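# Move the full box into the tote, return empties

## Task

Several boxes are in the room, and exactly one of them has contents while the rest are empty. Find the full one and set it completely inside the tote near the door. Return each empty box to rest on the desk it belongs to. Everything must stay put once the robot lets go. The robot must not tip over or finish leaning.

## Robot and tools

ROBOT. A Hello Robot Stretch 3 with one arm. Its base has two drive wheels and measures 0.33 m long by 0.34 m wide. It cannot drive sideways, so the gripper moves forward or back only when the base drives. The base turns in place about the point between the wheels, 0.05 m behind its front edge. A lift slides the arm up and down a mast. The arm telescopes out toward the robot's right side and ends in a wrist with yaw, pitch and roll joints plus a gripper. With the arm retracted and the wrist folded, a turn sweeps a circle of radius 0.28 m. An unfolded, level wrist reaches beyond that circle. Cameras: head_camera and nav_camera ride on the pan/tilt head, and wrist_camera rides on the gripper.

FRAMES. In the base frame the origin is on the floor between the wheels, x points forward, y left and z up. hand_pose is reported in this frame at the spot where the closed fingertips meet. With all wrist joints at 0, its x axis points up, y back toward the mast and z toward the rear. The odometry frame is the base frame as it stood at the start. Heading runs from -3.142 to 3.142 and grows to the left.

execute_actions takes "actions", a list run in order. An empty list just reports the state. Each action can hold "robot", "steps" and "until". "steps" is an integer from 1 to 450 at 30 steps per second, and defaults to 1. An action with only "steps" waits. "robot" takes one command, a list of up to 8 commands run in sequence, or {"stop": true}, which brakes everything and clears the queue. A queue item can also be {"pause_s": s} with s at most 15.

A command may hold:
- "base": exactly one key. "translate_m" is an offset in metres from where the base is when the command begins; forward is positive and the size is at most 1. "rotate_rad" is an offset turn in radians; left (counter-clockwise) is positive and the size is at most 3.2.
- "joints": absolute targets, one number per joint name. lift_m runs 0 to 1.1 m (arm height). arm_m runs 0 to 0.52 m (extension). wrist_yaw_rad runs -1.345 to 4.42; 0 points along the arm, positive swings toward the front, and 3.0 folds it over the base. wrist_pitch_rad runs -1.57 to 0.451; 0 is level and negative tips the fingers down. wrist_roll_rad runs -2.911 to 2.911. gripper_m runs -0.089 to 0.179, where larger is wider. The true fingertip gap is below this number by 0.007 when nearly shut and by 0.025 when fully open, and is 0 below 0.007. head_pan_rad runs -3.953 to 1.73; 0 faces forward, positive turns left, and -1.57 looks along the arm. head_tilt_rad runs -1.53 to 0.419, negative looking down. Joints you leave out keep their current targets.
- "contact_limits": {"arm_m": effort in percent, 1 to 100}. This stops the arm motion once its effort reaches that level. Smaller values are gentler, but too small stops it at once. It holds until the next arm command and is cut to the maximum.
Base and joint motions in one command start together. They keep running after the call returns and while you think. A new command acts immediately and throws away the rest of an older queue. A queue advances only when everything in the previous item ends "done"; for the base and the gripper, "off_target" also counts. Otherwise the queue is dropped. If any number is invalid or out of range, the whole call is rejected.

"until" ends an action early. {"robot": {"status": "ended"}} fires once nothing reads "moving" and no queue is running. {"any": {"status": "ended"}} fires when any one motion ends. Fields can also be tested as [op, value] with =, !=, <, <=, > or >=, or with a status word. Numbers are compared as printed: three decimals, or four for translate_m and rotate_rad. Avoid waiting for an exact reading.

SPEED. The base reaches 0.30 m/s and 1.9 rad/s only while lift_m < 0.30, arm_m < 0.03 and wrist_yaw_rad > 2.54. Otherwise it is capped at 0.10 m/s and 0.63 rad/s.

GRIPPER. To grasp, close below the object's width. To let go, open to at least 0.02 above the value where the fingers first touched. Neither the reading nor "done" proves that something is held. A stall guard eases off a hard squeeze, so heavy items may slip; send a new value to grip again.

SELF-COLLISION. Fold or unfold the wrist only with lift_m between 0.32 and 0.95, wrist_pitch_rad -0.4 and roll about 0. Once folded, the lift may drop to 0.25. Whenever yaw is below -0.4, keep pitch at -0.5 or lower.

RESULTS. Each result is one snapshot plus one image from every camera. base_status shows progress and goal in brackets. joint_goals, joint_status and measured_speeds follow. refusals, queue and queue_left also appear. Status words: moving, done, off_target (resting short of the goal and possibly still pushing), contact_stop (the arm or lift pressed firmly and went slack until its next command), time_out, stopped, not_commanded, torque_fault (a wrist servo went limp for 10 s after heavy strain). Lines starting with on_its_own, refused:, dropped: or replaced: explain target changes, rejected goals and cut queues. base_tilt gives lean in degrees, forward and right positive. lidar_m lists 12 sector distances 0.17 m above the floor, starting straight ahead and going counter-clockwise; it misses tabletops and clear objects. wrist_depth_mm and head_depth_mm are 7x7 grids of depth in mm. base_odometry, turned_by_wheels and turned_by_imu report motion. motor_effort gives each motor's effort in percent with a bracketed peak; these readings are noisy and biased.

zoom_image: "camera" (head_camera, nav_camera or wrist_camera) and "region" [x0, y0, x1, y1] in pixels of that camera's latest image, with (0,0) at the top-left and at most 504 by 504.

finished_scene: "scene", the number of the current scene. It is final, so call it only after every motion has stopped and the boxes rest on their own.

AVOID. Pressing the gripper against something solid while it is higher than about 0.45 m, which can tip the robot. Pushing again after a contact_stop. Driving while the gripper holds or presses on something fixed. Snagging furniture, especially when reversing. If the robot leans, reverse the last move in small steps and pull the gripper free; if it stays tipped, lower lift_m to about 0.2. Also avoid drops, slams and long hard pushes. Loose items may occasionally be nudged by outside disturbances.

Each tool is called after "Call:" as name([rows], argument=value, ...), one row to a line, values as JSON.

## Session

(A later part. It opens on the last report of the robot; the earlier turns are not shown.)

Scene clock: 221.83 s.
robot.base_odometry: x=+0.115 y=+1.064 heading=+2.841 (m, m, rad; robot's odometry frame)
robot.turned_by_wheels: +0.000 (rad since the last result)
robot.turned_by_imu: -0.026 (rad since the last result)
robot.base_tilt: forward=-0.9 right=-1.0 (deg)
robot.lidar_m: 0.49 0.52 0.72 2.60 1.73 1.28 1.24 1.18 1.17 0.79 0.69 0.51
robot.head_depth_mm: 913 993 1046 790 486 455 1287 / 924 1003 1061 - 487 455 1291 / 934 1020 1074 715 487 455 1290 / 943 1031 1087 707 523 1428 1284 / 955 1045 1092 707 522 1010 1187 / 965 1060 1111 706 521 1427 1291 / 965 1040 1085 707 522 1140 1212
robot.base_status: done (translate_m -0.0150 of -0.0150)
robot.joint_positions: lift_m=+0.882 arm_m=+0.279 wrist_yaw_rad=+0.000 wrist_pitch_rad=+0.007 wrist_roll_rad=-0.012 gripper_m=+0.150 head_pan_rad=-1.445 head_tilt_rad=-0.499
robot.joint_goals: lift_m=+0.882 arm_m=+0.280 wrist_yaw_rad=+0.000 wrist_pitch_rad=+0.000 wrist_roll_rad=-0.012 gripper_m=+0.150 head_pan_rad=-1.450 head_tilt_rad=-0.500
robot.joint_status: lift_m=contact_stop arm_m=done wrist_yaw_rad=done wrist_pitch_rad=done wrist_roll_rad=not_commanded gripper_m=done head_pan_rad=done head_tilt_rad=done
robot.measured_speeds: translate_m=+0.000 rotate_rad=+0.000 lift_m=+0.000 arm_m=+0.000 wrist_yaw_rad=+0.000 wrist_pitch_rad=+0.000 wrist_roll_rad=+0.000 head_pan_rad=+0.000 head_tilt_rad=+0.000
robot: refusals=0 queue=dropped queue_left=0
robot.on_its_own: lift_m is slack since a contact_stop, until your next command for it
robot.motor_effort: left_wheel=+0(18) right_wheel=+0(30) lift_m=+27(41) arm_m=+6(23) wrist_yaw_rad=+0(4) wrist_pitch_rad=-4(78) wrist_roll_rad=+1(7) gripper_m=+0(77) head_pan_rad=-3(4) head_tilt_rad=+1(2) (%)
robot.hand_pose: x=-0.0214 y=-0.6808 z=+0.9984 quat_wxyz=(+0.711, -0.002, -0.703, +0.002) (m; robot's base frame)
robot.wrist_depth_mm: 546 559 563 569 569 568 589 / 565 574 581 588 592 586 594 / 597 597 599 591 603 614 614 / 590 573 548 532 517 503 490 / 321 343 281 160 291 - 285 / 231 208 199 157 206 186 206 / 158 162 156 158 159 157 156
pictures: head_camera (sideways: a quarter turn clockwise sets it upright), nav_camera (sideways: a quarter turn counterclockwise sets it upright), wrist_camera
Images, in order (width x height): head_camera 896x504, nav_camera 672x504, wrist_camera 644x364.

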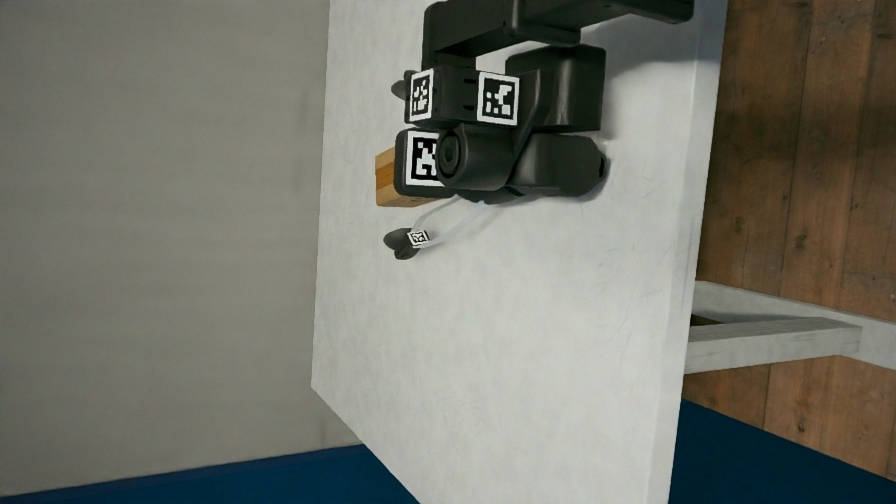

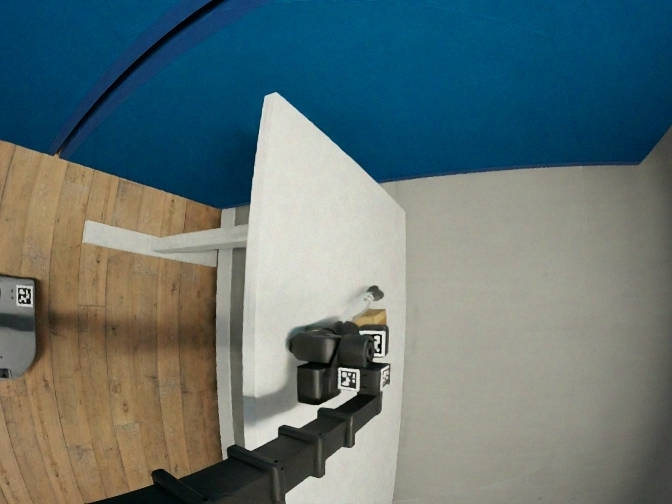

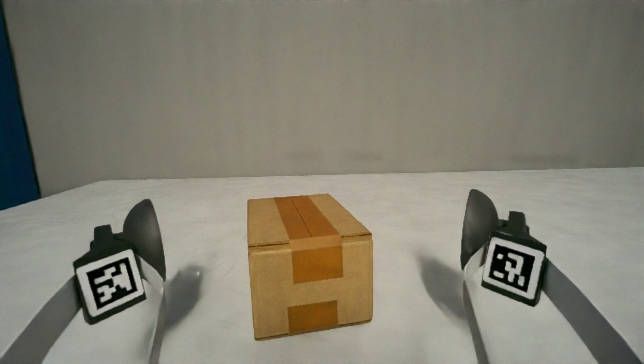

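Call:
execute_actions([
  {"robot": [{"joints": {"lift_m": 0.90}}, {"joints": {"arm_m": 0.35}}], "steps": 450, "until": {"robot": {"status": "ended"}}},
])

Scene clock: 236.13 s.
robot.base_odometry: x=+0.115 y=+1.064 heading=+2.841 (m, m, rad; robot's odometry frame)
robot.turned_by_wheels: +0.000 (rad since the last result)
robot.turned_by_imu: +0.001 (rad since the last result)
robot.base_tilt: forward=-0.9 right=-0.9 (deg)
robot.lidar_m: 0.49 0.52 0.72 2.60 1.72 1.28 1.24 1.18 1.17 0.79 0.69 0.51
robot.head_depth_mm: 912 992 1054 - 514 441 1288 / 923 1007 1072 - 523 455 1283 / 935 1020 1085 - 522 455 1286 / 944 1030 1093 706 523 1426 1287 / 954 1042 1092 705 521 1008 1194 / 968 1057 1111 705 521 1424 1281 / 965 1036 1085 704 520 1133 1213
robot.base_status: done (translate_m -0.0150 of -0.0150)
robot.joint_positions: lift_m=+0.899 arm_m=+0.350 wrist_yaw_rad=+0.000 wrist_pitch_rad=-0.018 wrist_roll_rad=-0.011 gripper_m=+0.150 head_pan_rad=-1.445 head_tilt_rad=-0.499
robot.joint_goals: lift_m=+0.900 arm_m=+0.350 wrist_yaw_rad=+0.000 wrist_pitch_rad=+0.000 wrist_roll_rad=-0.011 gripper_m=+0.150 head_pan_rad=-1.450 head_tilt_rad=-0.500
robot.joint_status: lift_m=done arm_m=done wrist_yaw_rad=done wrist_pitch_rad=done wrist_roll_rad=not_commanded gripper_m=done head_pan_rad=done head_tilt_rad=done
robot.measured_speeds: translate_m=+0.000 rotate_rad=+0.000 lift_m=+0.000 arm_m=+0.000 wrist_yaw_rad=+0.000 wrist_pitch_rad=+0.000 wrist_roll_rad=+0.000 head_pan_rad=+0.000 head_tilt_rad=+0.000
robot: refusals=0 queue=done queue_left=0
robot.motor_effort: left_wheel=+0(0) right_wheel=+0(0) lift_m=+42(44) arm_m=+3(10) wrist_yaw_rad=+0(1) wrist_pitch_rad=+11(12) wrist_roll_rad=+1(1) gripper_m=+0(0) head_pan_rad=-3(3) head_tilt_rad=+0(0) (%)
robot.hand_pose: x=-0.0214 y=-0.7505 z=+1.0092 quat_wxyz=(+0.711, +0.007, -0.703, -0.007) (m; robot's base frame)
robot.wrist_depth_mm: 485 490 494 499 502 507 513 / 517 505 512 509 512 526 524 / 530 524 523 535 537 536 551 / 546 536 545 521 498 492 476 / 329 352 313 312 307 - 296 / 241 218 138 129 218 201 219 / 169 175 106 100 156 171 168
pictures: head_camera (sideways: a quarter turn clockwise sets it upright), nav_camera (sideways: a quarter turn counterclockwise sets it upright), wrist_camera
Images, in order (width x height): head_camera 896x504, nav_camera 672x504, wrist_camera 644x364.

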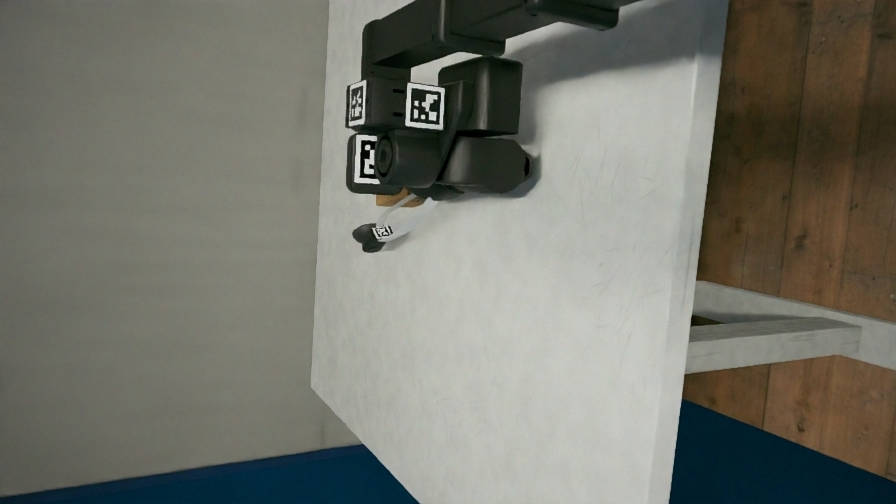

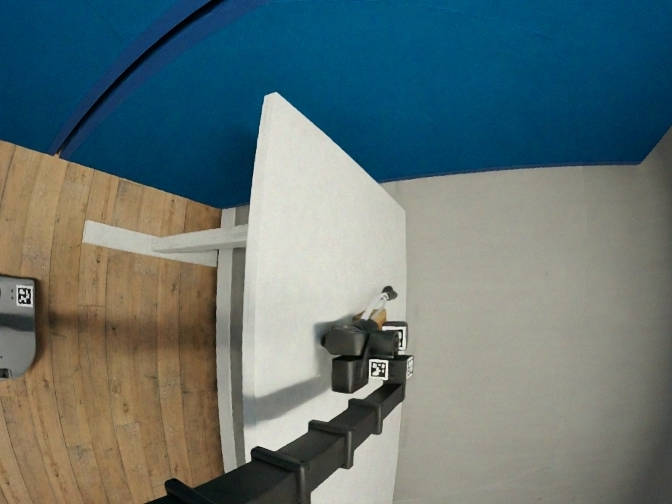

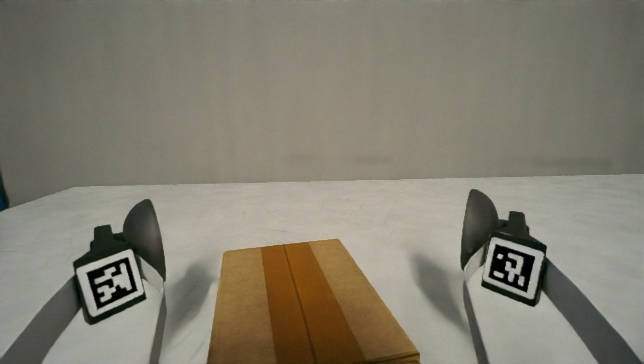

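Call:
zoom_image(camera="head_camera", region=[300, 100, 520, 300])

Region (300, 100, 520, 300) of head_camera's 896x504 image, scaled by 2.291, with more detail than that image has; it fills the top 458 rows of this view, and the rest is white.

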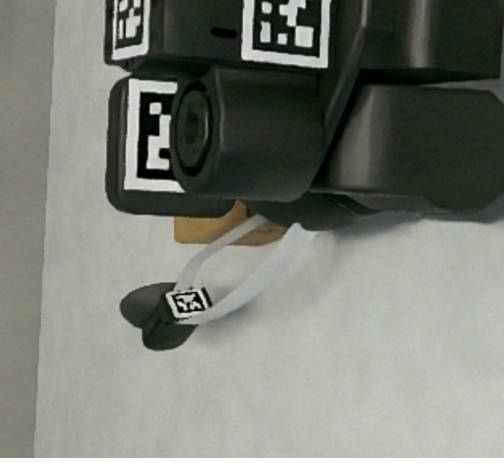

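Call:
execute_actions([
  {"robot": {"joints": {"gripper_m": 0.02}}, "steps": 120, "until": {"robot": {"status": "ended"}}},
])

Scene clock: 253.03 s.
robot.base_odometry: x=+0.115 y=+1.064 heading=+2.841 (m, m, rad; robot's odometry frame)
robot.turned_by_wheels: +0.000 (rad since the last result)
robot.turned_by_imu: +0.001 (rad since the last result)
robot.base_tilt: forward=-0.8 right=-0.8 (deg)
robot.lidar_m: 0.50 0.52 0.72 2.61 1.72 1.28 1.24 1.18 1.17 0.79 0.69 0.51
robot.head_depth_mm: 911 990 1055 - 513 441 1286 / 923 1005 1070 - 522 455 1283 / 935 1021 1084 672 522 454 1284 / 944 1032 1087 706 522 1421 1284 / 955 1041 1086 706 521 1009 1187 / 969 1057 1111 706 521 1427 1286 / 967 1038 1085 702 520 1133 1213
robot.base_status: done (translate_m -0.0150 of -0.0150)
robot.joint_positions: lift_m=+0.899 arm_m=+0.350 wrist_yaw_rad=+0.000 wrist_pitch_rad=-0.016 wrist_roll_rad=-0.011 gripper_m=+0.021 head_pan_rad=-1.445 head_tilt_rad=-0.499
robot.joint_goals: lift_m=+0.900 arm_m=+0.350 wrist_yaw_rad=+0.000 wrist_pitch_rad=+0.000 wrist_roll_rad=-0.011 gripper_m=+0.020 head_pan_rad=-1.450 head_tilt_rad=-0.500
robot.joint_status: lift_m=done arm_m=done wrist_yaw_rad=done wrist_pitch_rad=done wrist_roll_rad=not_commanded gripper_m=done head_pan_rad=done head_tilt_rad=done
robot.measured_speeds: translate_m=+0.000 rotate_rad=+0.000 lift_m=+0.000 arm_m=+0.000 wrist_yaw_rad=+0.000 wrist_pitch_rad=+0.000 wrist_roll_rad=+0.000 head_pan_rad=+0.000 head_tilt_rad=+0.000
robot: refusals=0 queue=done queue_left=0
robot.motor_effort: left_wheel=+0(0) right_wheel=+0(0) lift_m=+42(42) arm_m=+2(2) wrist_yaw_rad=+0(0) wrist_pitch_rad=+9(11) wrist_roll_rad=+1(1) gripper_m=-14(91) head_pan_rad=-2(2) head_tilt_rad=-1(1) (%)
robot.hand_pose: x=-0.0214 y=-0.7505 z=+1.0098 quat_wxyz=(+0.711, +0.006, -0.703, -0.006) (m; robot's base frame)
robot.wrist_depth_mm: 480 492 491 502 499 507 505 / 512 510 511 505 520 532 524 / 518 525 531 522 531 546 555 / 535 530 555 547 509 505 493 / 328 322 349 316 323 303 301 / 232 229 176 130 141 219 215 / 179 176 161 101 105 170 169
pictures: head_camera (sideways: a quarter turn clockwise sets it upright), nav_camera (sideways: a quarter turn counterclockwise sets it upright), wrist_camera
Images, in order (width x height): head_camera 896x504, nav_camera 672x504, wrist_camera 644x364.

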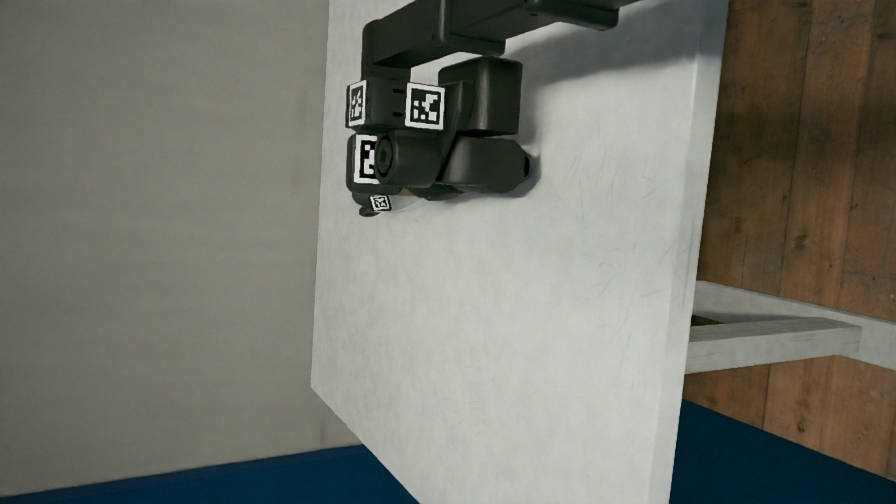

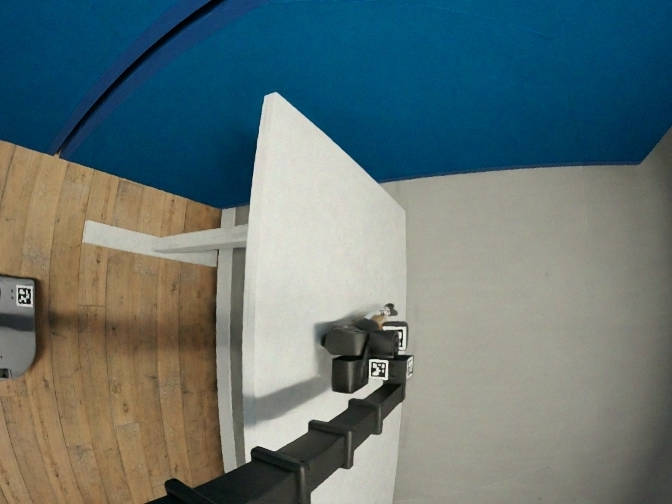

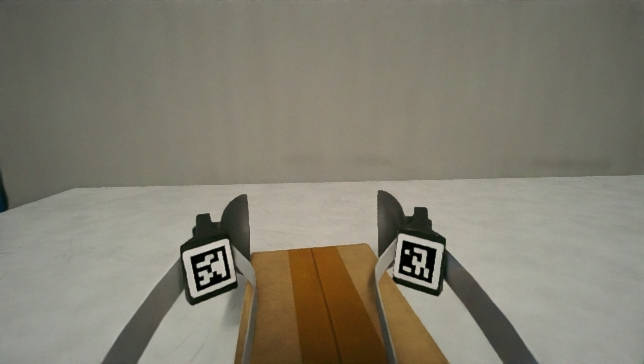

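Call:
execute_actions([
  {"robot": {"joints": {"lift_m": 0.96}}, "steps": 120, "until": {"robot": {"status": "ended"}}},
  {"steps": 15},
])

Scene clock: 257.30 s.
robot.base_odometry: x=+0.115 y=+1.064 heading=+2.841 (m, m, rad; robot's odometry frame)
robot.turned_by_wheels: +0.000 (rad since the last result)
robot.turned_by_imu: +0.001 (rad since the last result)
robot.base_tilt: forward=-0.8 right=-0.9 (deg)
robot.lidar_m: 0.49 0.52 0.71 2.60 1.73 1.28 1.24 1.18 1.17 0.79 0.69 0.51
robot.head_depth_mm: 912 995 1045 675 523 441 1283 / 923 1005 - 642 523 455 1284 / 932 1016 1077 657 523 455 1284 / 944 1030 1088 706 522 1428 1283 / 955 1040 1087 706 522 1008 1194 / 962 1059 1112 705 521 1423 1282 / 964 1036 1089 704 521 1134 1214
robot.base_status: done (translate_m -0.0150 of -0.0150)
robot.joint_positions: lift_m=+0.959 arm_m=+0.350 wrist_yaw_rad=+0.000 wrist_pitch_rad=-0.020 wrist_roll_rad=-0.011 gripper_m=+0.021 head_pan_rad=-1.445 head_tilt_rad=-0.499
robot.joint_goals: lift_m=+0.960 arm_m=+0.350 wrist_yaw_rad=+0.000 wrist_pitch_rad=+0.000 wrist_roll_rad=-0.011 gripper_m=+0.020 head_pan_rad=-1.450 head_tilt_rad=-0.500
robot.joint_status: lift_m=done arm_m=done wrist_yaw_rad=done wrist_pitch_rad=done wrist_roll_rad=not_commanded gripper_m=done head_pan_rad=done head_tilt_rad=done
robot.measured_speeds: translate_m=+0.000 rotate_rad=+0.000 lift_m=+0.000 arm_m=+0.000 wrist_yaw_rad=+0.000 wrist_pitch_rad=+0.000 wrist_roll_rad=+0.000 head_pan_rad=+0.000 head_tilt_rad=+0.000
robot: refusals=0 queue=done queue_left=0
robot.motor_effort: left_wheel=+1(0) right_wheel=+0(0) lift_m=+42(44) arm_m=+2(2) wrist_yaw_rad=+0(1) wrist_pitch_rad=+12(11) wrist_roll_rad=+1(1) gripper_m=-14(14) head_pan_rad=-2(2) head_tilt_rad=+0(0) (%)
robot.hand_pose: x=-0.0214 y=-0.7504 z=+1.0687 quat_wxyz=(+0.711, +0.007, -0.703, -0.007) (m; robot's base frame)
robot.wrist_depth_mm: 487 491 494 505 498 511 508 / 511 500 511 519 521 519 527 / 521 531 524 536 536 551 548 / 545 534 556 550 554 563 561 / 556 482 507 466 461 451 446 / 342 345 149 130 145 323 321 / 265 262 242 102 106 253 253
pictures: head_camera (sideways: a quarter turn clockwise sets it upright), nav_camera (sideways: a quarter turn counterclockwise sets it upright), wrist_camera
Images, in order (width x height): head_camera 896x504, nav_camera 672x504, wrist_camera 644x364.

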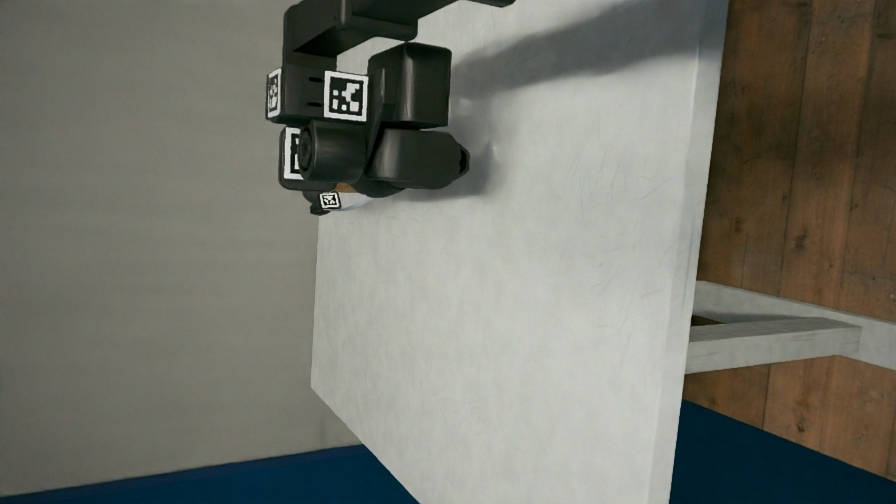

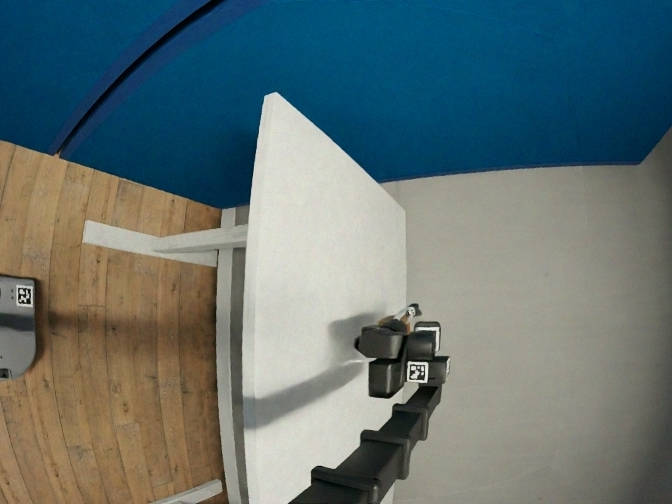

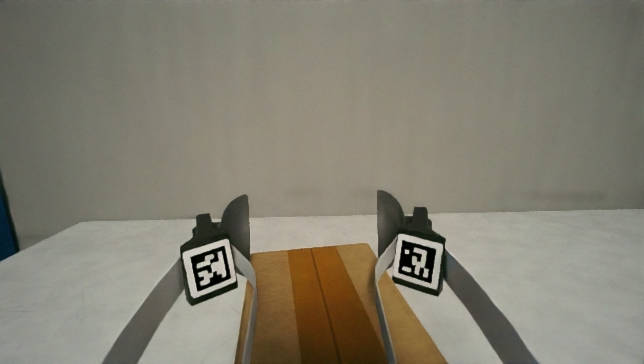

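Call:
execute_actions([
  {"robot": [{"joints": {"lift_m": 0.903}}, {"joints": {"gripper_m": 0.15}}, {"joints": {"arm_m": 0.2, "lift_m": 0.95}}], "steps": 450, "until": {"robot": {"status": "ended"}}},
])

Scene clock: 266.90 s.
robot.base_odometry: x=+0.115 y=+1.064 heading=+2.841 (m, m, rad; robot's odometry frame)
robot.turned_by_wheels: +0.000 (rad since the last result)
robot.turned_by_imu: +0.001 (rad since the last result)
robot.base_tilt: forward=-0.8 right=-0.8 (deg)
robot.lidar_m: 0.49 0.52 0.72 2.60 1.72 1.28 1.24 1.18 1.17 0.79 0.69 0.51
robot.head_depth_mm: 912 995 1052 - - 441 1283 / 921 1002 1073 - 479 454 1288 / 935 1015 1086 - 505 454 1283 / 943 1030 1090 690 522 1429 1287 / 955 1046 1089 706 522 1014 1190 / 964 1053 1108 704 521 1424 1286 / 965 1041 1085 704 521 1141 1214
robot.base_status: done (translate_m -0.0150 of -0.0150)
robot.joint_positions: lift_m=+0.949 arm_m=+0.200 wrist_yaw_rad=+0.000 wrist_pitch_rad=-0.020 wrist_roll_rad=-0.011 gripper_m=+0.150 head_pan_rad=-1.445 head_tilt_rad=-0.499
robot.joint_goals: lift_m=+0.950 arm_m=+0.200 wrist_yaw_rad=+0.000 wrist_pitch_rad=+0.000 wrist_roll_rad=-0.011 gripper_m=+0.150 head_pan_rad=-1.450 head_tilt_rad=-0.500
robot.joint_status: lift_m=done arm_m=done wrist_yaw_rad=done wrist_pitch_rad=done wrist_roll_rad=not_commanded gripper_m=done head_pan_rad=done head_tilt_rad=done
robot.measured_speeds: translate_m=+0.000 rotate_rad=+0.000 lift_m=+0.000 arm_m=+0.000 wrist_yaw_rad=+0.000 wrist_pitch_rad=+0.000 wrist_roll_rad=+0.000 head_pan_rad=+0.000 head_tilt_rad=+0.000
robot: refusals=0 queue=done queue_left=0
robot.motor_effort: left_wheel=+0(0) right_wheel=+0(0) lift_m=+42(44) arm_m=-3(7) wrist_yaw_rad=+0(0) wrist_pitch_rad=+12(12) wrist_roll_rad=+1(1) gripper_m=+0(84) head_pan_rad=-3(4) head_tilt_rad=-1(0) (%)
robot.hand_pose: x=-0.0214 y=-0.6009 z=+1.0586 quat_wxyz=(+0.711, +0.008, -0.703, -0.007) (m; robot's base frame)
robot.wrist_depth_mm: 603 625 631 630 661 640 631 / 624 662 640 678 659 674 668 / 615 668 666 686 698 711 700 / 632 677 682 688 726 688 669 / 466 490 443 372 430 - 423 / 333 313 318 250 313 281 315 / 241 249 247 244 242 239 240
pictures: head_camera (sideways: a quarter turn clockwise sets it upright), nav_camera (sideways: a quarter turn counterclockwise sets it upright), wrist_camera
Images, in order (width x height): head_camera 896x504, nav_camera 672x504, wrist_camera 644x364.

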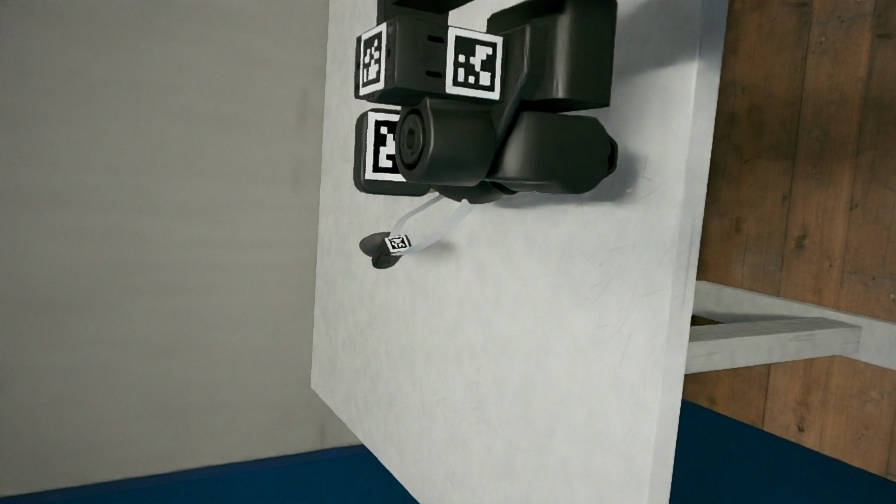

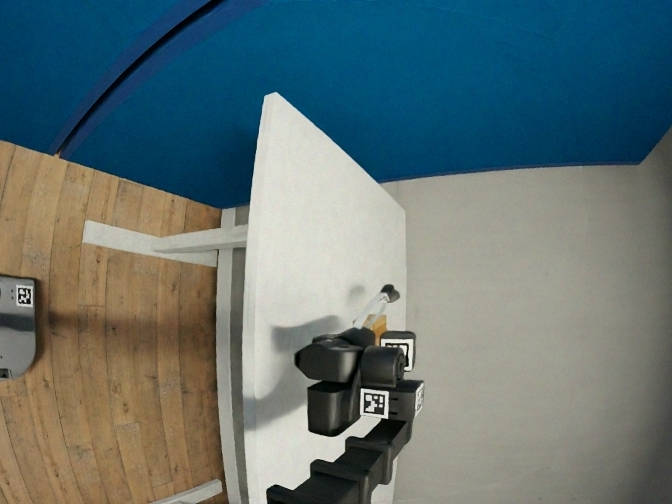

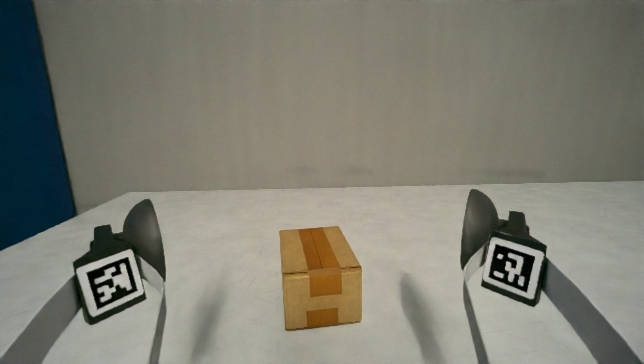

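Call:
execute_actions([
  {"robot": {"base": {"translate_m": -0.5}, "joints": {"head_pan_rad": -2.2, "head_tilt_rad": -0.45}}, "steps": 450, "until": {"robot": {"status": "ended"}}},
])

Scene clock: 282.00 s.
robot.base_odometry: x=+0.593 y=+0.915 heading=+2.841 (m, m, rad; robot's odometry frame)
robot.turned_by_wheels: +0.000 (rad since the last result)
robot.turned_by_imu: +0.002 (rad since the last result)
robot.base_tilt: forward=-0.8 right=-0.9 (deg)
robot.lidar_m: 1.00 1.04 1.44 2.62 1.03 0.76 0.74 0.77 0.81 1.12 1.00 0.99
robot.head_depth_mm: 750 793 844 838 938 1028 - / 828 883 945 766 599 - - / 926 993 1070 767 574 - - / 1048 1141 1189 764 599 - - / 1080 1169 1212 764 - - 1315 / 1019 1090 1147 764 - 430 1323 / 960 1023 1081 885 - 430 1287
robot.base_status: done (translate_m -0.5000 of -0.5000)
robot.joint_positions: lift_m=+0.949 arm_m=+0.200 wrist_yaw_rad=+0.000 wrist_pitch_rad=-0.020 wrist_roll_rad=-0.011 gripper_m=+0.150 head_pan_rad=-2.193 head_tilt_rad=-0.458
robot.joint_goals: lift_m=+0.950 arm_m=+0.200 wrist_yaw_rad=+0.000 wrist_pitch_rad=+0.000 wrist_roll_rad=-0.011 gripper_m=+0.150 head_pan_rad=-2.200 head_tilt_rad=-0.450
robot.joint_status: lift_m=done arm_m=done wrist_yaw_rad=done wrist_pitch_rad=done wrist_roll_rad=not_commanded gripper_m=done head_pan_rad=done head_tilt_rad=done
robot.measured_speeds: translate_m=+0.000 rotate_rad=+0.000 lift_m=+0.000 arm_m=+0.000 wrist_yaw_rad=+0.000 wrist_pitch_rad=+0.000 wrist_roll_rad=+0.000 head_pan_rad=+0.000 head_tilt_rad=+0.000
robot: refusals=0 queue=done queue_left=0
robot.motor_effort: left_wheel=+0(3) right_wheel=+0(4) lift_m=+42(43) arm_m=-3(3) wrist_yaw_rad=+0(0) wrist_pitch_rad=+12(12) wrist_roll_rad=+1(1) gripper_m=+0(0) head_pan_rad=-3(39) head_tilt_rad=+4(8) (%)
robot.hand_pose: x=-0.0214 y=-0.6009 z=+1.0586 quat_wxyz=(+0.711, +0.008, -0.703, -0.007) (m; robot's base frame)
robot.wrist_depth_mm: 617 628 613 623 621 640 650 / 634 640 640 646 670 655 677 / 656 658 676 683 682 685 681 / 669 668 690 685 693 701 694 / 460 501 454 440 433 - 314 / 337 309 321 316 307 283 278 / 240 250 246 246 243 240 240
pictures: head_camera (sideways: a quarter turn clockwise sets it upright), nav_camera (sideways: a quarter turn counterclockwise sets it upright), wrist_camera
Images, in order (width x height): head_camera 896x504, nav_camera 672x504, wrist_camera 644x364.

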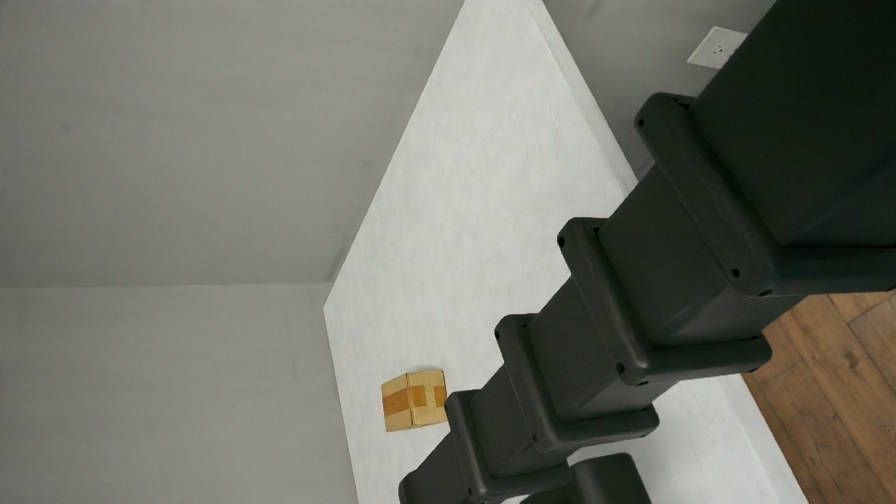

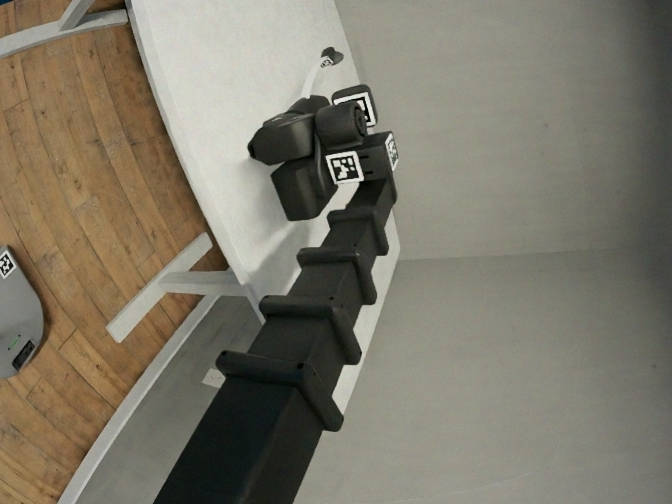

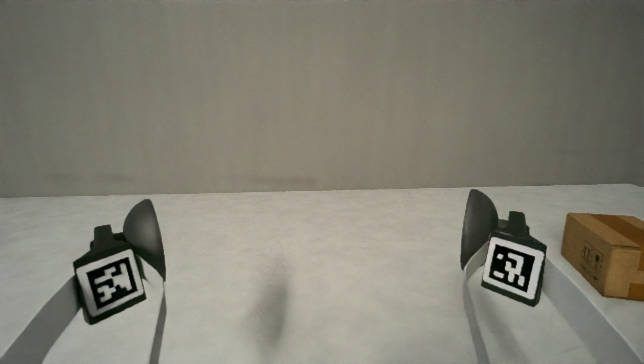

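Call:
execute_actions([
  {"robot": {"base": {"translate_m": -0.27}, "joints": {"head_pan_rad": -1.5, "head_tilt_rad": -0.5}}, "steps": 450, "until": {"robot": {"status": "ended"}}},
])

Scene clock: 291.57 s.
robot.base_odometry: x=+0.851 y=+0.835 heading=+2.841 (m, m, rad; robot's odometry frame)
robot.turned_by_wheels: +0.000 (rad since the last result)
robot.turned_by_imu: +0.001 (rad since the last result)
robot.base_tilt: forward=-0.8 right=-0.9 (deg)
robot.lidar_m: 1.27 1.32 1.84 1.68 0.65 0.48 0.47 0.49 0.68 1.12 1.17 1.20
robot.head_depth_mm: 910 989 1043 - 491 416 1262 / 917 998 1065 - 481 429 1090 / 919 1003 1070 - 489 429 1292 / 925 1006 1063 714 525 429 1288 / 927 1014 1068 712 526 428 1283 / 936 1018 1077 713 525 442 1295 / 939 1027 1085 711 524 441 1288
robot.base_status: done (translate_m -0.2700 of -0.2700)
robot.joint_positions: lift_m=+0.949 arm_m=+0.200 wrist_yaw_rad=+0.000 wrist_pitch_rad=-0.020 wrist_roll_rad=-0.011 gripper_m=+0.150 head_pan_rad=-1.507 head_tilt_rad=-0.493
robot.joint_goals: lift_m=+0.950 arm_m=+0.200 wrist_yaw_rad=+0.000 wrist_pitch_rad=+0.000 wrist_roll_rad=-0.011 gripper_m=+0.150 head_pan_rad=-1.500 head_tilt_rad=-0.500
robot.joint_status: lift_m=done arm_m=done wrist_yaw_rad=done wrist_pitch_rad=done wrist_roll_rad=not_commanded gripper_m=done head_pan_rad=done head_tilt_rad=done
robot.measured_speeds: translate_m=+0.000 rotate_rad=+0.000 lift_m=+0.000 arm_m=+0.000 wrist_yaw_rad=+0.000 wrist_pitch_rad=+0.000 wrist_roll_rad=+0.000 head_pan_rad=+0.000 head_tilt_rad=+0.000
robot: refusals=0 queue=done queue_left=0
robot.motor_effort: left_wheel=+0(3) right_wheel=+0(4) lift_m=+42(42) arm_m=-3(3) wrist_yaw_rad=+0(0) wrist_pitch_rad=+12(12) wrist_roll_rad=+1(1) gripper_m=+0(0) head_pan_rad=+3(38) head_tilt_rad=-2(7) (%)
robot.hand_pose: x=-0.0214 y=-0.6009 z=+1.0586 quat_wxyz=(+0.711, +0.008, -0.703, -0.007) (m; robot's base frame)
robot.wrist_depth_mm: 601 608 613 617 634 624 523 / 625 648 650 640 638 655 521 / 654 641 660 671 670 662 528 / 683 673 689 683 703 678 525 / 465 494 443 339 434 - 466 / 336 313 315 261 313 283 312 / 238 248 246 245 244 240 240
pictures: head_camera (sideways: a quarter turn clockwise sets it upright), nav_camera (sideways: a quarter turn counterclockwise sets it upright), wrist_camera
Images, in order (width x height): head_camera 896x504, nav_camera 672x504, wrist_camera 644x364.

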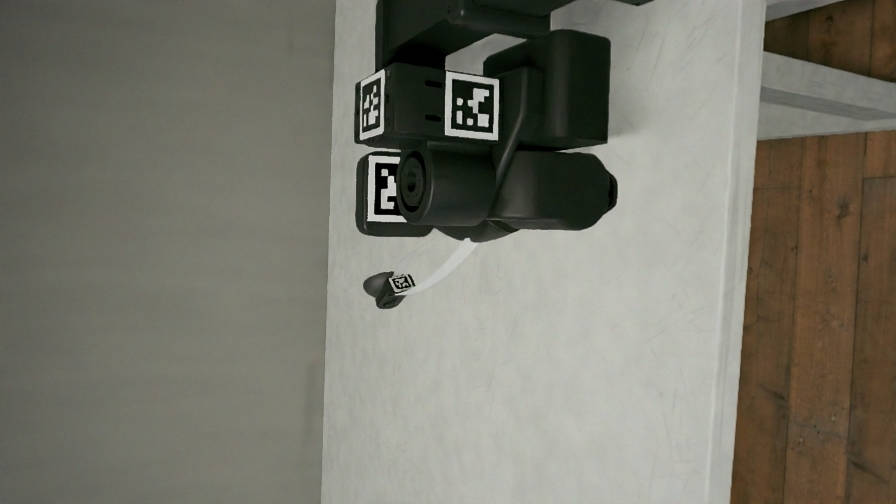

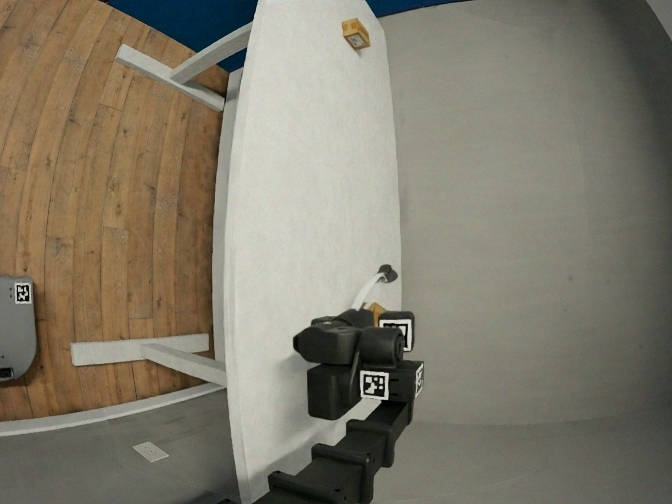

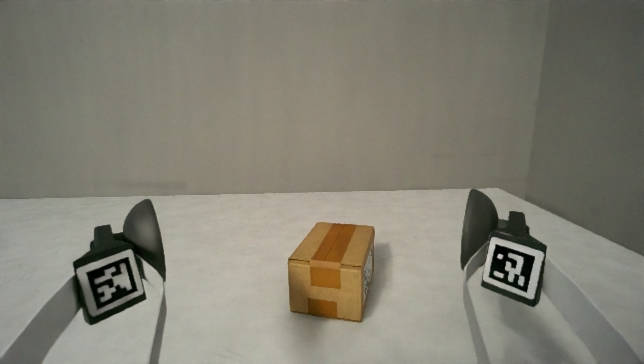

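Call:
execute_actions([
  {"robot": [{"base": {"translate_m": -0.015}, "joints": {"lift_m": 0.90}}, {"joints": {"arm_m": 0.36}}], "steps": 450, "until": {"robot": {"status": "ended"}}},
])

Scene clock: 299.30 s.
robot.base_odometry: x=+0.865 y=+0.831 heading=+2.841 (m, m, rad; robot's odometry frame)
robot.turned_by_wheels: +0.000 (rad since the last result)
robot.turned_by_imu: +0.001 (rad since the last result)
robot.base_tilt: forward=-0.8 right=-0.8 (deg)
robot.lidar_m: 1.28 1.34 1.86 1.64 0.63 0.47 0.45 0.47 0.66 1.11 1.17 1.21
robot.head_depth_mm: 912 993 1045 798 - 416 1276 / 915 996 1066 - 526 416 1086 / 920 1005 1069 - 526 429 1290 / 925 1006 1069 713 525 428 1291 / 928 1012 1069 713 525 428 1289 / 933 1022 1074 711 525 442 1292 / 942 1027 1081 711 524 442 1282
robot.base_status: done (translate_m -0.0150 of -0.0150)
robot.joint_positions: lift_m=+0.901 arm_m=+0.360 wrist_yaw_rad=+0.000 wrist_pitch_rad=-0.020 wrist_roll_rad=-0.011 gripper_m=+0.150 head_pan_rad=-1.507 head_tilt_rad=-0.494
robot.joint_goals: lift_m=+0.900 arm_m=+0.360 wrist_yaw_rad=+0.000 wrist_pitch_rad=+0.000 wrist_roll_rad=-0.011 gripper_m=+0.150 head_pan_rad=-1.500 head_tilt_rad=-0.500
robot.joint_status: lift_m=done arm_m=done wrist_yaw_rad=done wrist_pitch_rad=done wrist_roll_rad=not_commanded gripper_m=done head_pan_rad=done head_tilt_rad=done
robot.measured_speeds: translate_m=+0.000 rotate_rad=+0.000 lift_m=+0.000 arm_m=+0.000 wrist_yaw_rad=+0.000 wrist_pitch_rad=+0.000 wrist_roll_rad=+0.000 head_pan_rad=+0.000 head_tilt_rad=+0.000
robot: refusals=0 queue=done queue_left=0
robot.motor_effort: left_wheel=+1(3) right_wheel=+0(3) lift_m=+12(43) arm_m=+2(1) wrist_yaw_rad=-1(1) wrist_pitch_rad=+12(12) wrist_roll_rad=+1(1) gripper_m=+0(0) head_pan_rad=+2(3) head_tilt_rad=-3(2) (%)
robot.hand_pose: x=-0.0214 y=-0.7604 z=+1.0102 quat_wxyz=(+0.711, +0.008, -0.703, -0.007) (m; robot's base frame)
robot.wrist_depth_mm: 466 470 468 471 483 476 476 / 478 479 480 483 494 501 490 / 505 497 497 506 514 515 508 / 513 516 511 522 517 534 498 / 328 352 312 312 308 - 299 / 246 220 226 130 197 200 222 / 171 176 107 101 157 170 170
pictures: head_camera (sideways: a quarter turn clockwise sets it upright), nav_camera (sideways: a quarter turn counterclockwise sets it upright), wrist_camera
Images, in order (width x height): head_camera 896x504, nav_camera 672x504, wrist_camera 644x364.

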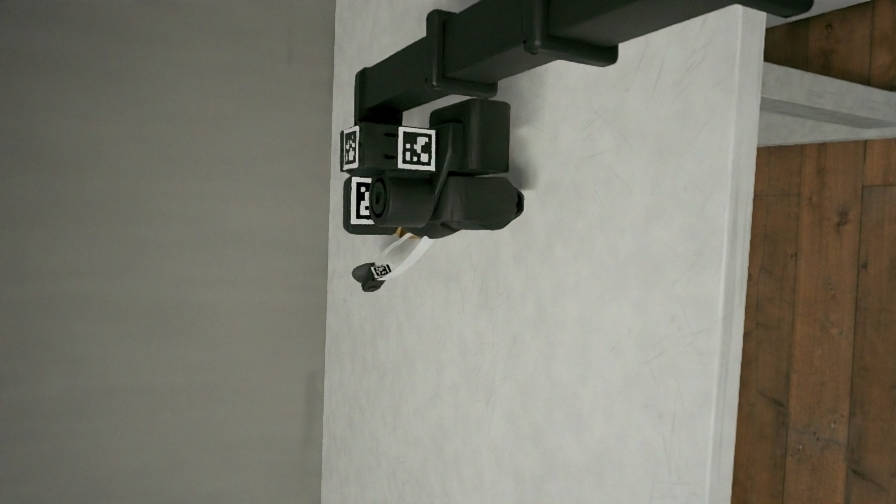

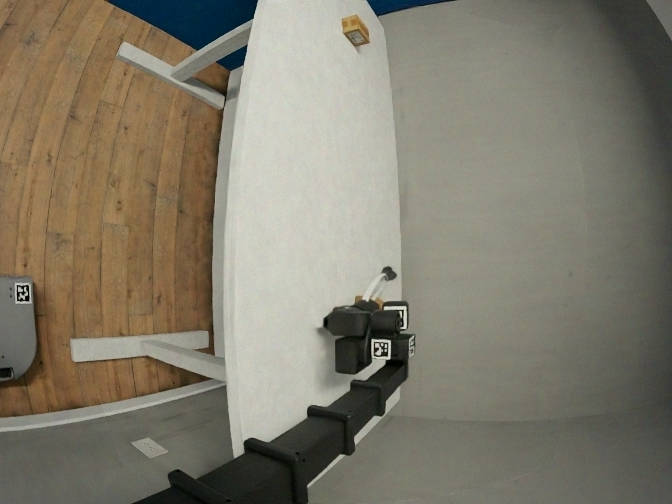

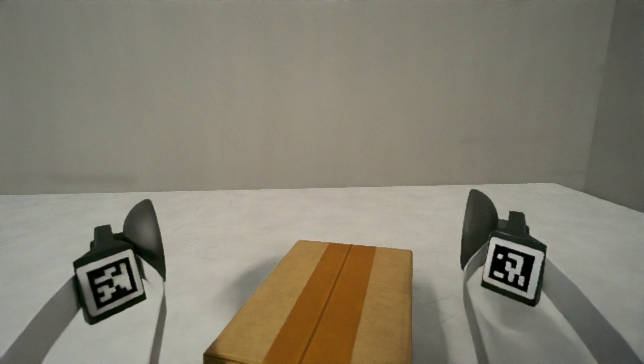

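Call:
execute_actions([
  {"robot": [{"joints": {"gripper_m": 0.02}}, {"joints": {"lift_m": 0.96}}], "steps": 300, "until": {"robot": {"status": "ended"}}},
  {"steps": 15},
])

Scene clock: 305.80 s.
robot.base_odometry: x=+0.865 y=+0.831 heading=+2.841 (m, m, rad; robot's odometry frame)
robot.turned_by_wheels: +0.000 (rad since the last result)
robot.turned_by_imu: +0.001 (rad since the last result)
robot.base_tilt: forward=-0.8 right=-0.8 (deg)
robot.lidar_m: 1.28 1.33 1.86 1.64 0.63 0.47 0.45 0.47 0.66 1.12 1.16 1.21
robot.head_depth_mm: 908 992 1058 680 526 416 1280 / 915 996 - 679 525 416 1088 / 919 1003 - 648 526 429 1288 / 923 1009 1065 701 525 428 1291 / 927 1016 1068 714 525 428 1288 / 932 1021 1077 714 524 441 1289 / 937 1027 1086 711 523 441 1281
robot.base_status: done (translate_m -0.0150 of -0.0150)
robot.joint_positions: lift_m=+0.959 arm_m=+0.360 wrist_yaw_rad=+0.000 wrist_pitch_rad=-0.021 wrist_roll_rad=-0.011 gripper_m=+0.021 head_pan_rad=-1.507 head_tilt_rad=-0.494
robot.joint_goals: lift_m=+0.960 arm_m=+0.360 wrist_yaw_rad=+0.000 wrist_pitch_rad=+0.000 wrist_roll_rad=-0.011 gripper_m=+0.020 head_pan_rad=-1.500 head_tilt_rad=-0.500
robot.joint_status: lift_m=done arm_m=done wrist_yaw_rad=done wrist_pitch_rad=done wrist_roll_rad=not_commanded gripper_m=done head_pan_rad=done head_tilt_rad=done
robot.measured_speeds: translate_m=+0.000 rotate_rad=+0.000 lift_m=+0.000 arm_m=+0.000 wrist_yaw_rad=+0.000 wrist_pitch_rad=+0.000 wrist_roll_rad=+0.000 head_pan_rad=+0.000 head_tilt_rad=+0.000
robot: refusals=0 queue=done queue_left=0
robot.motor_effort: left_wheel=+1(0) right_wheel=+0(0) lift_m=+42(44) arm_m=+3(2) wrist_yaw_rad=+0(0) wrist_pitch_rad=+12(12) wrist_roll_rad=+1(1) gripper_m=-15(90) head_pan_rad=+3(3) head_tilt_rad=-3(2) (%)
robot.hand_pose: x=-0.0214 y=-0.7604 z=+1.0684 quat_wxyz=(+0.711, +0.008, -0.703, -0.008) (m; robot's base frame)
robot.wrist_depth_mm: 456 469 467 482 482 480 478 / 479 491 494 496 483 493 498 / 496 501 501 499 509 511 518 / 511 510 523 531 527 537 517 / 480 477 530 461 489 450 474 / 343 342 132 133 296 326 321 / 265 260 103 104 247 252 251
pictures: head_camera (sideways: a quarter turn clockwise sets it upright), nav_camera (sideways: a quarter turn counterclockwise sets it upright), wrist_camera
Images, in order (width x height): head_camera 896x504, nav_camera 672x504, wrist_camera 644x364.

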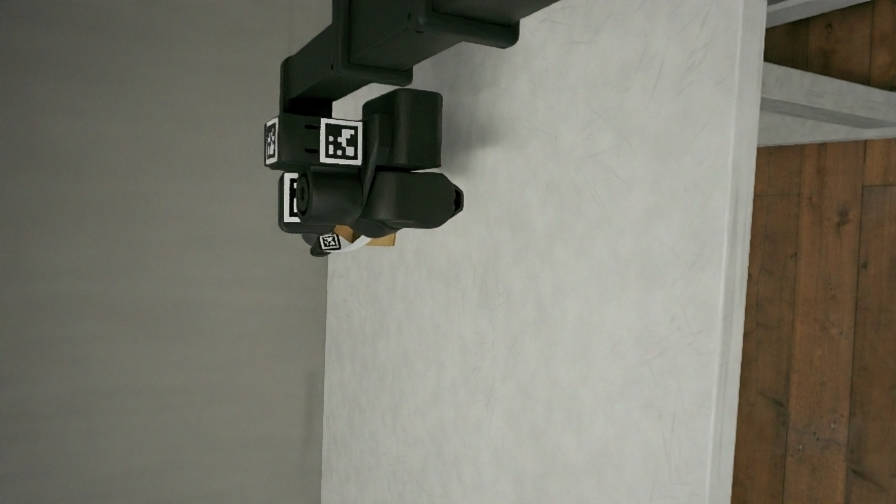

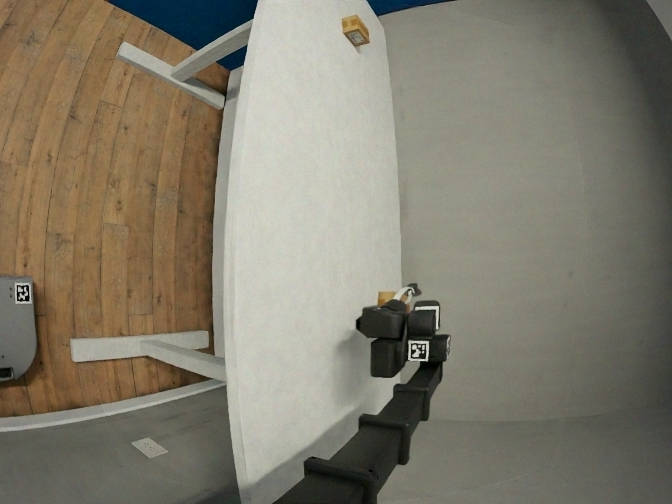

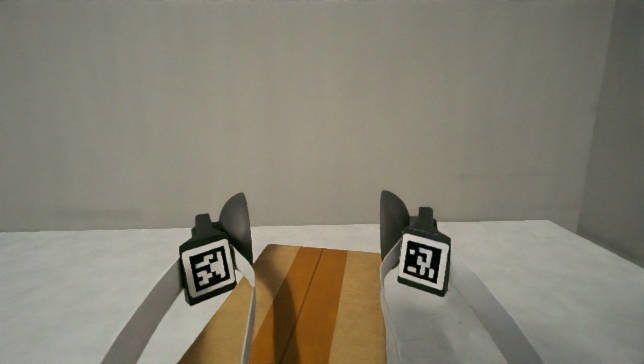

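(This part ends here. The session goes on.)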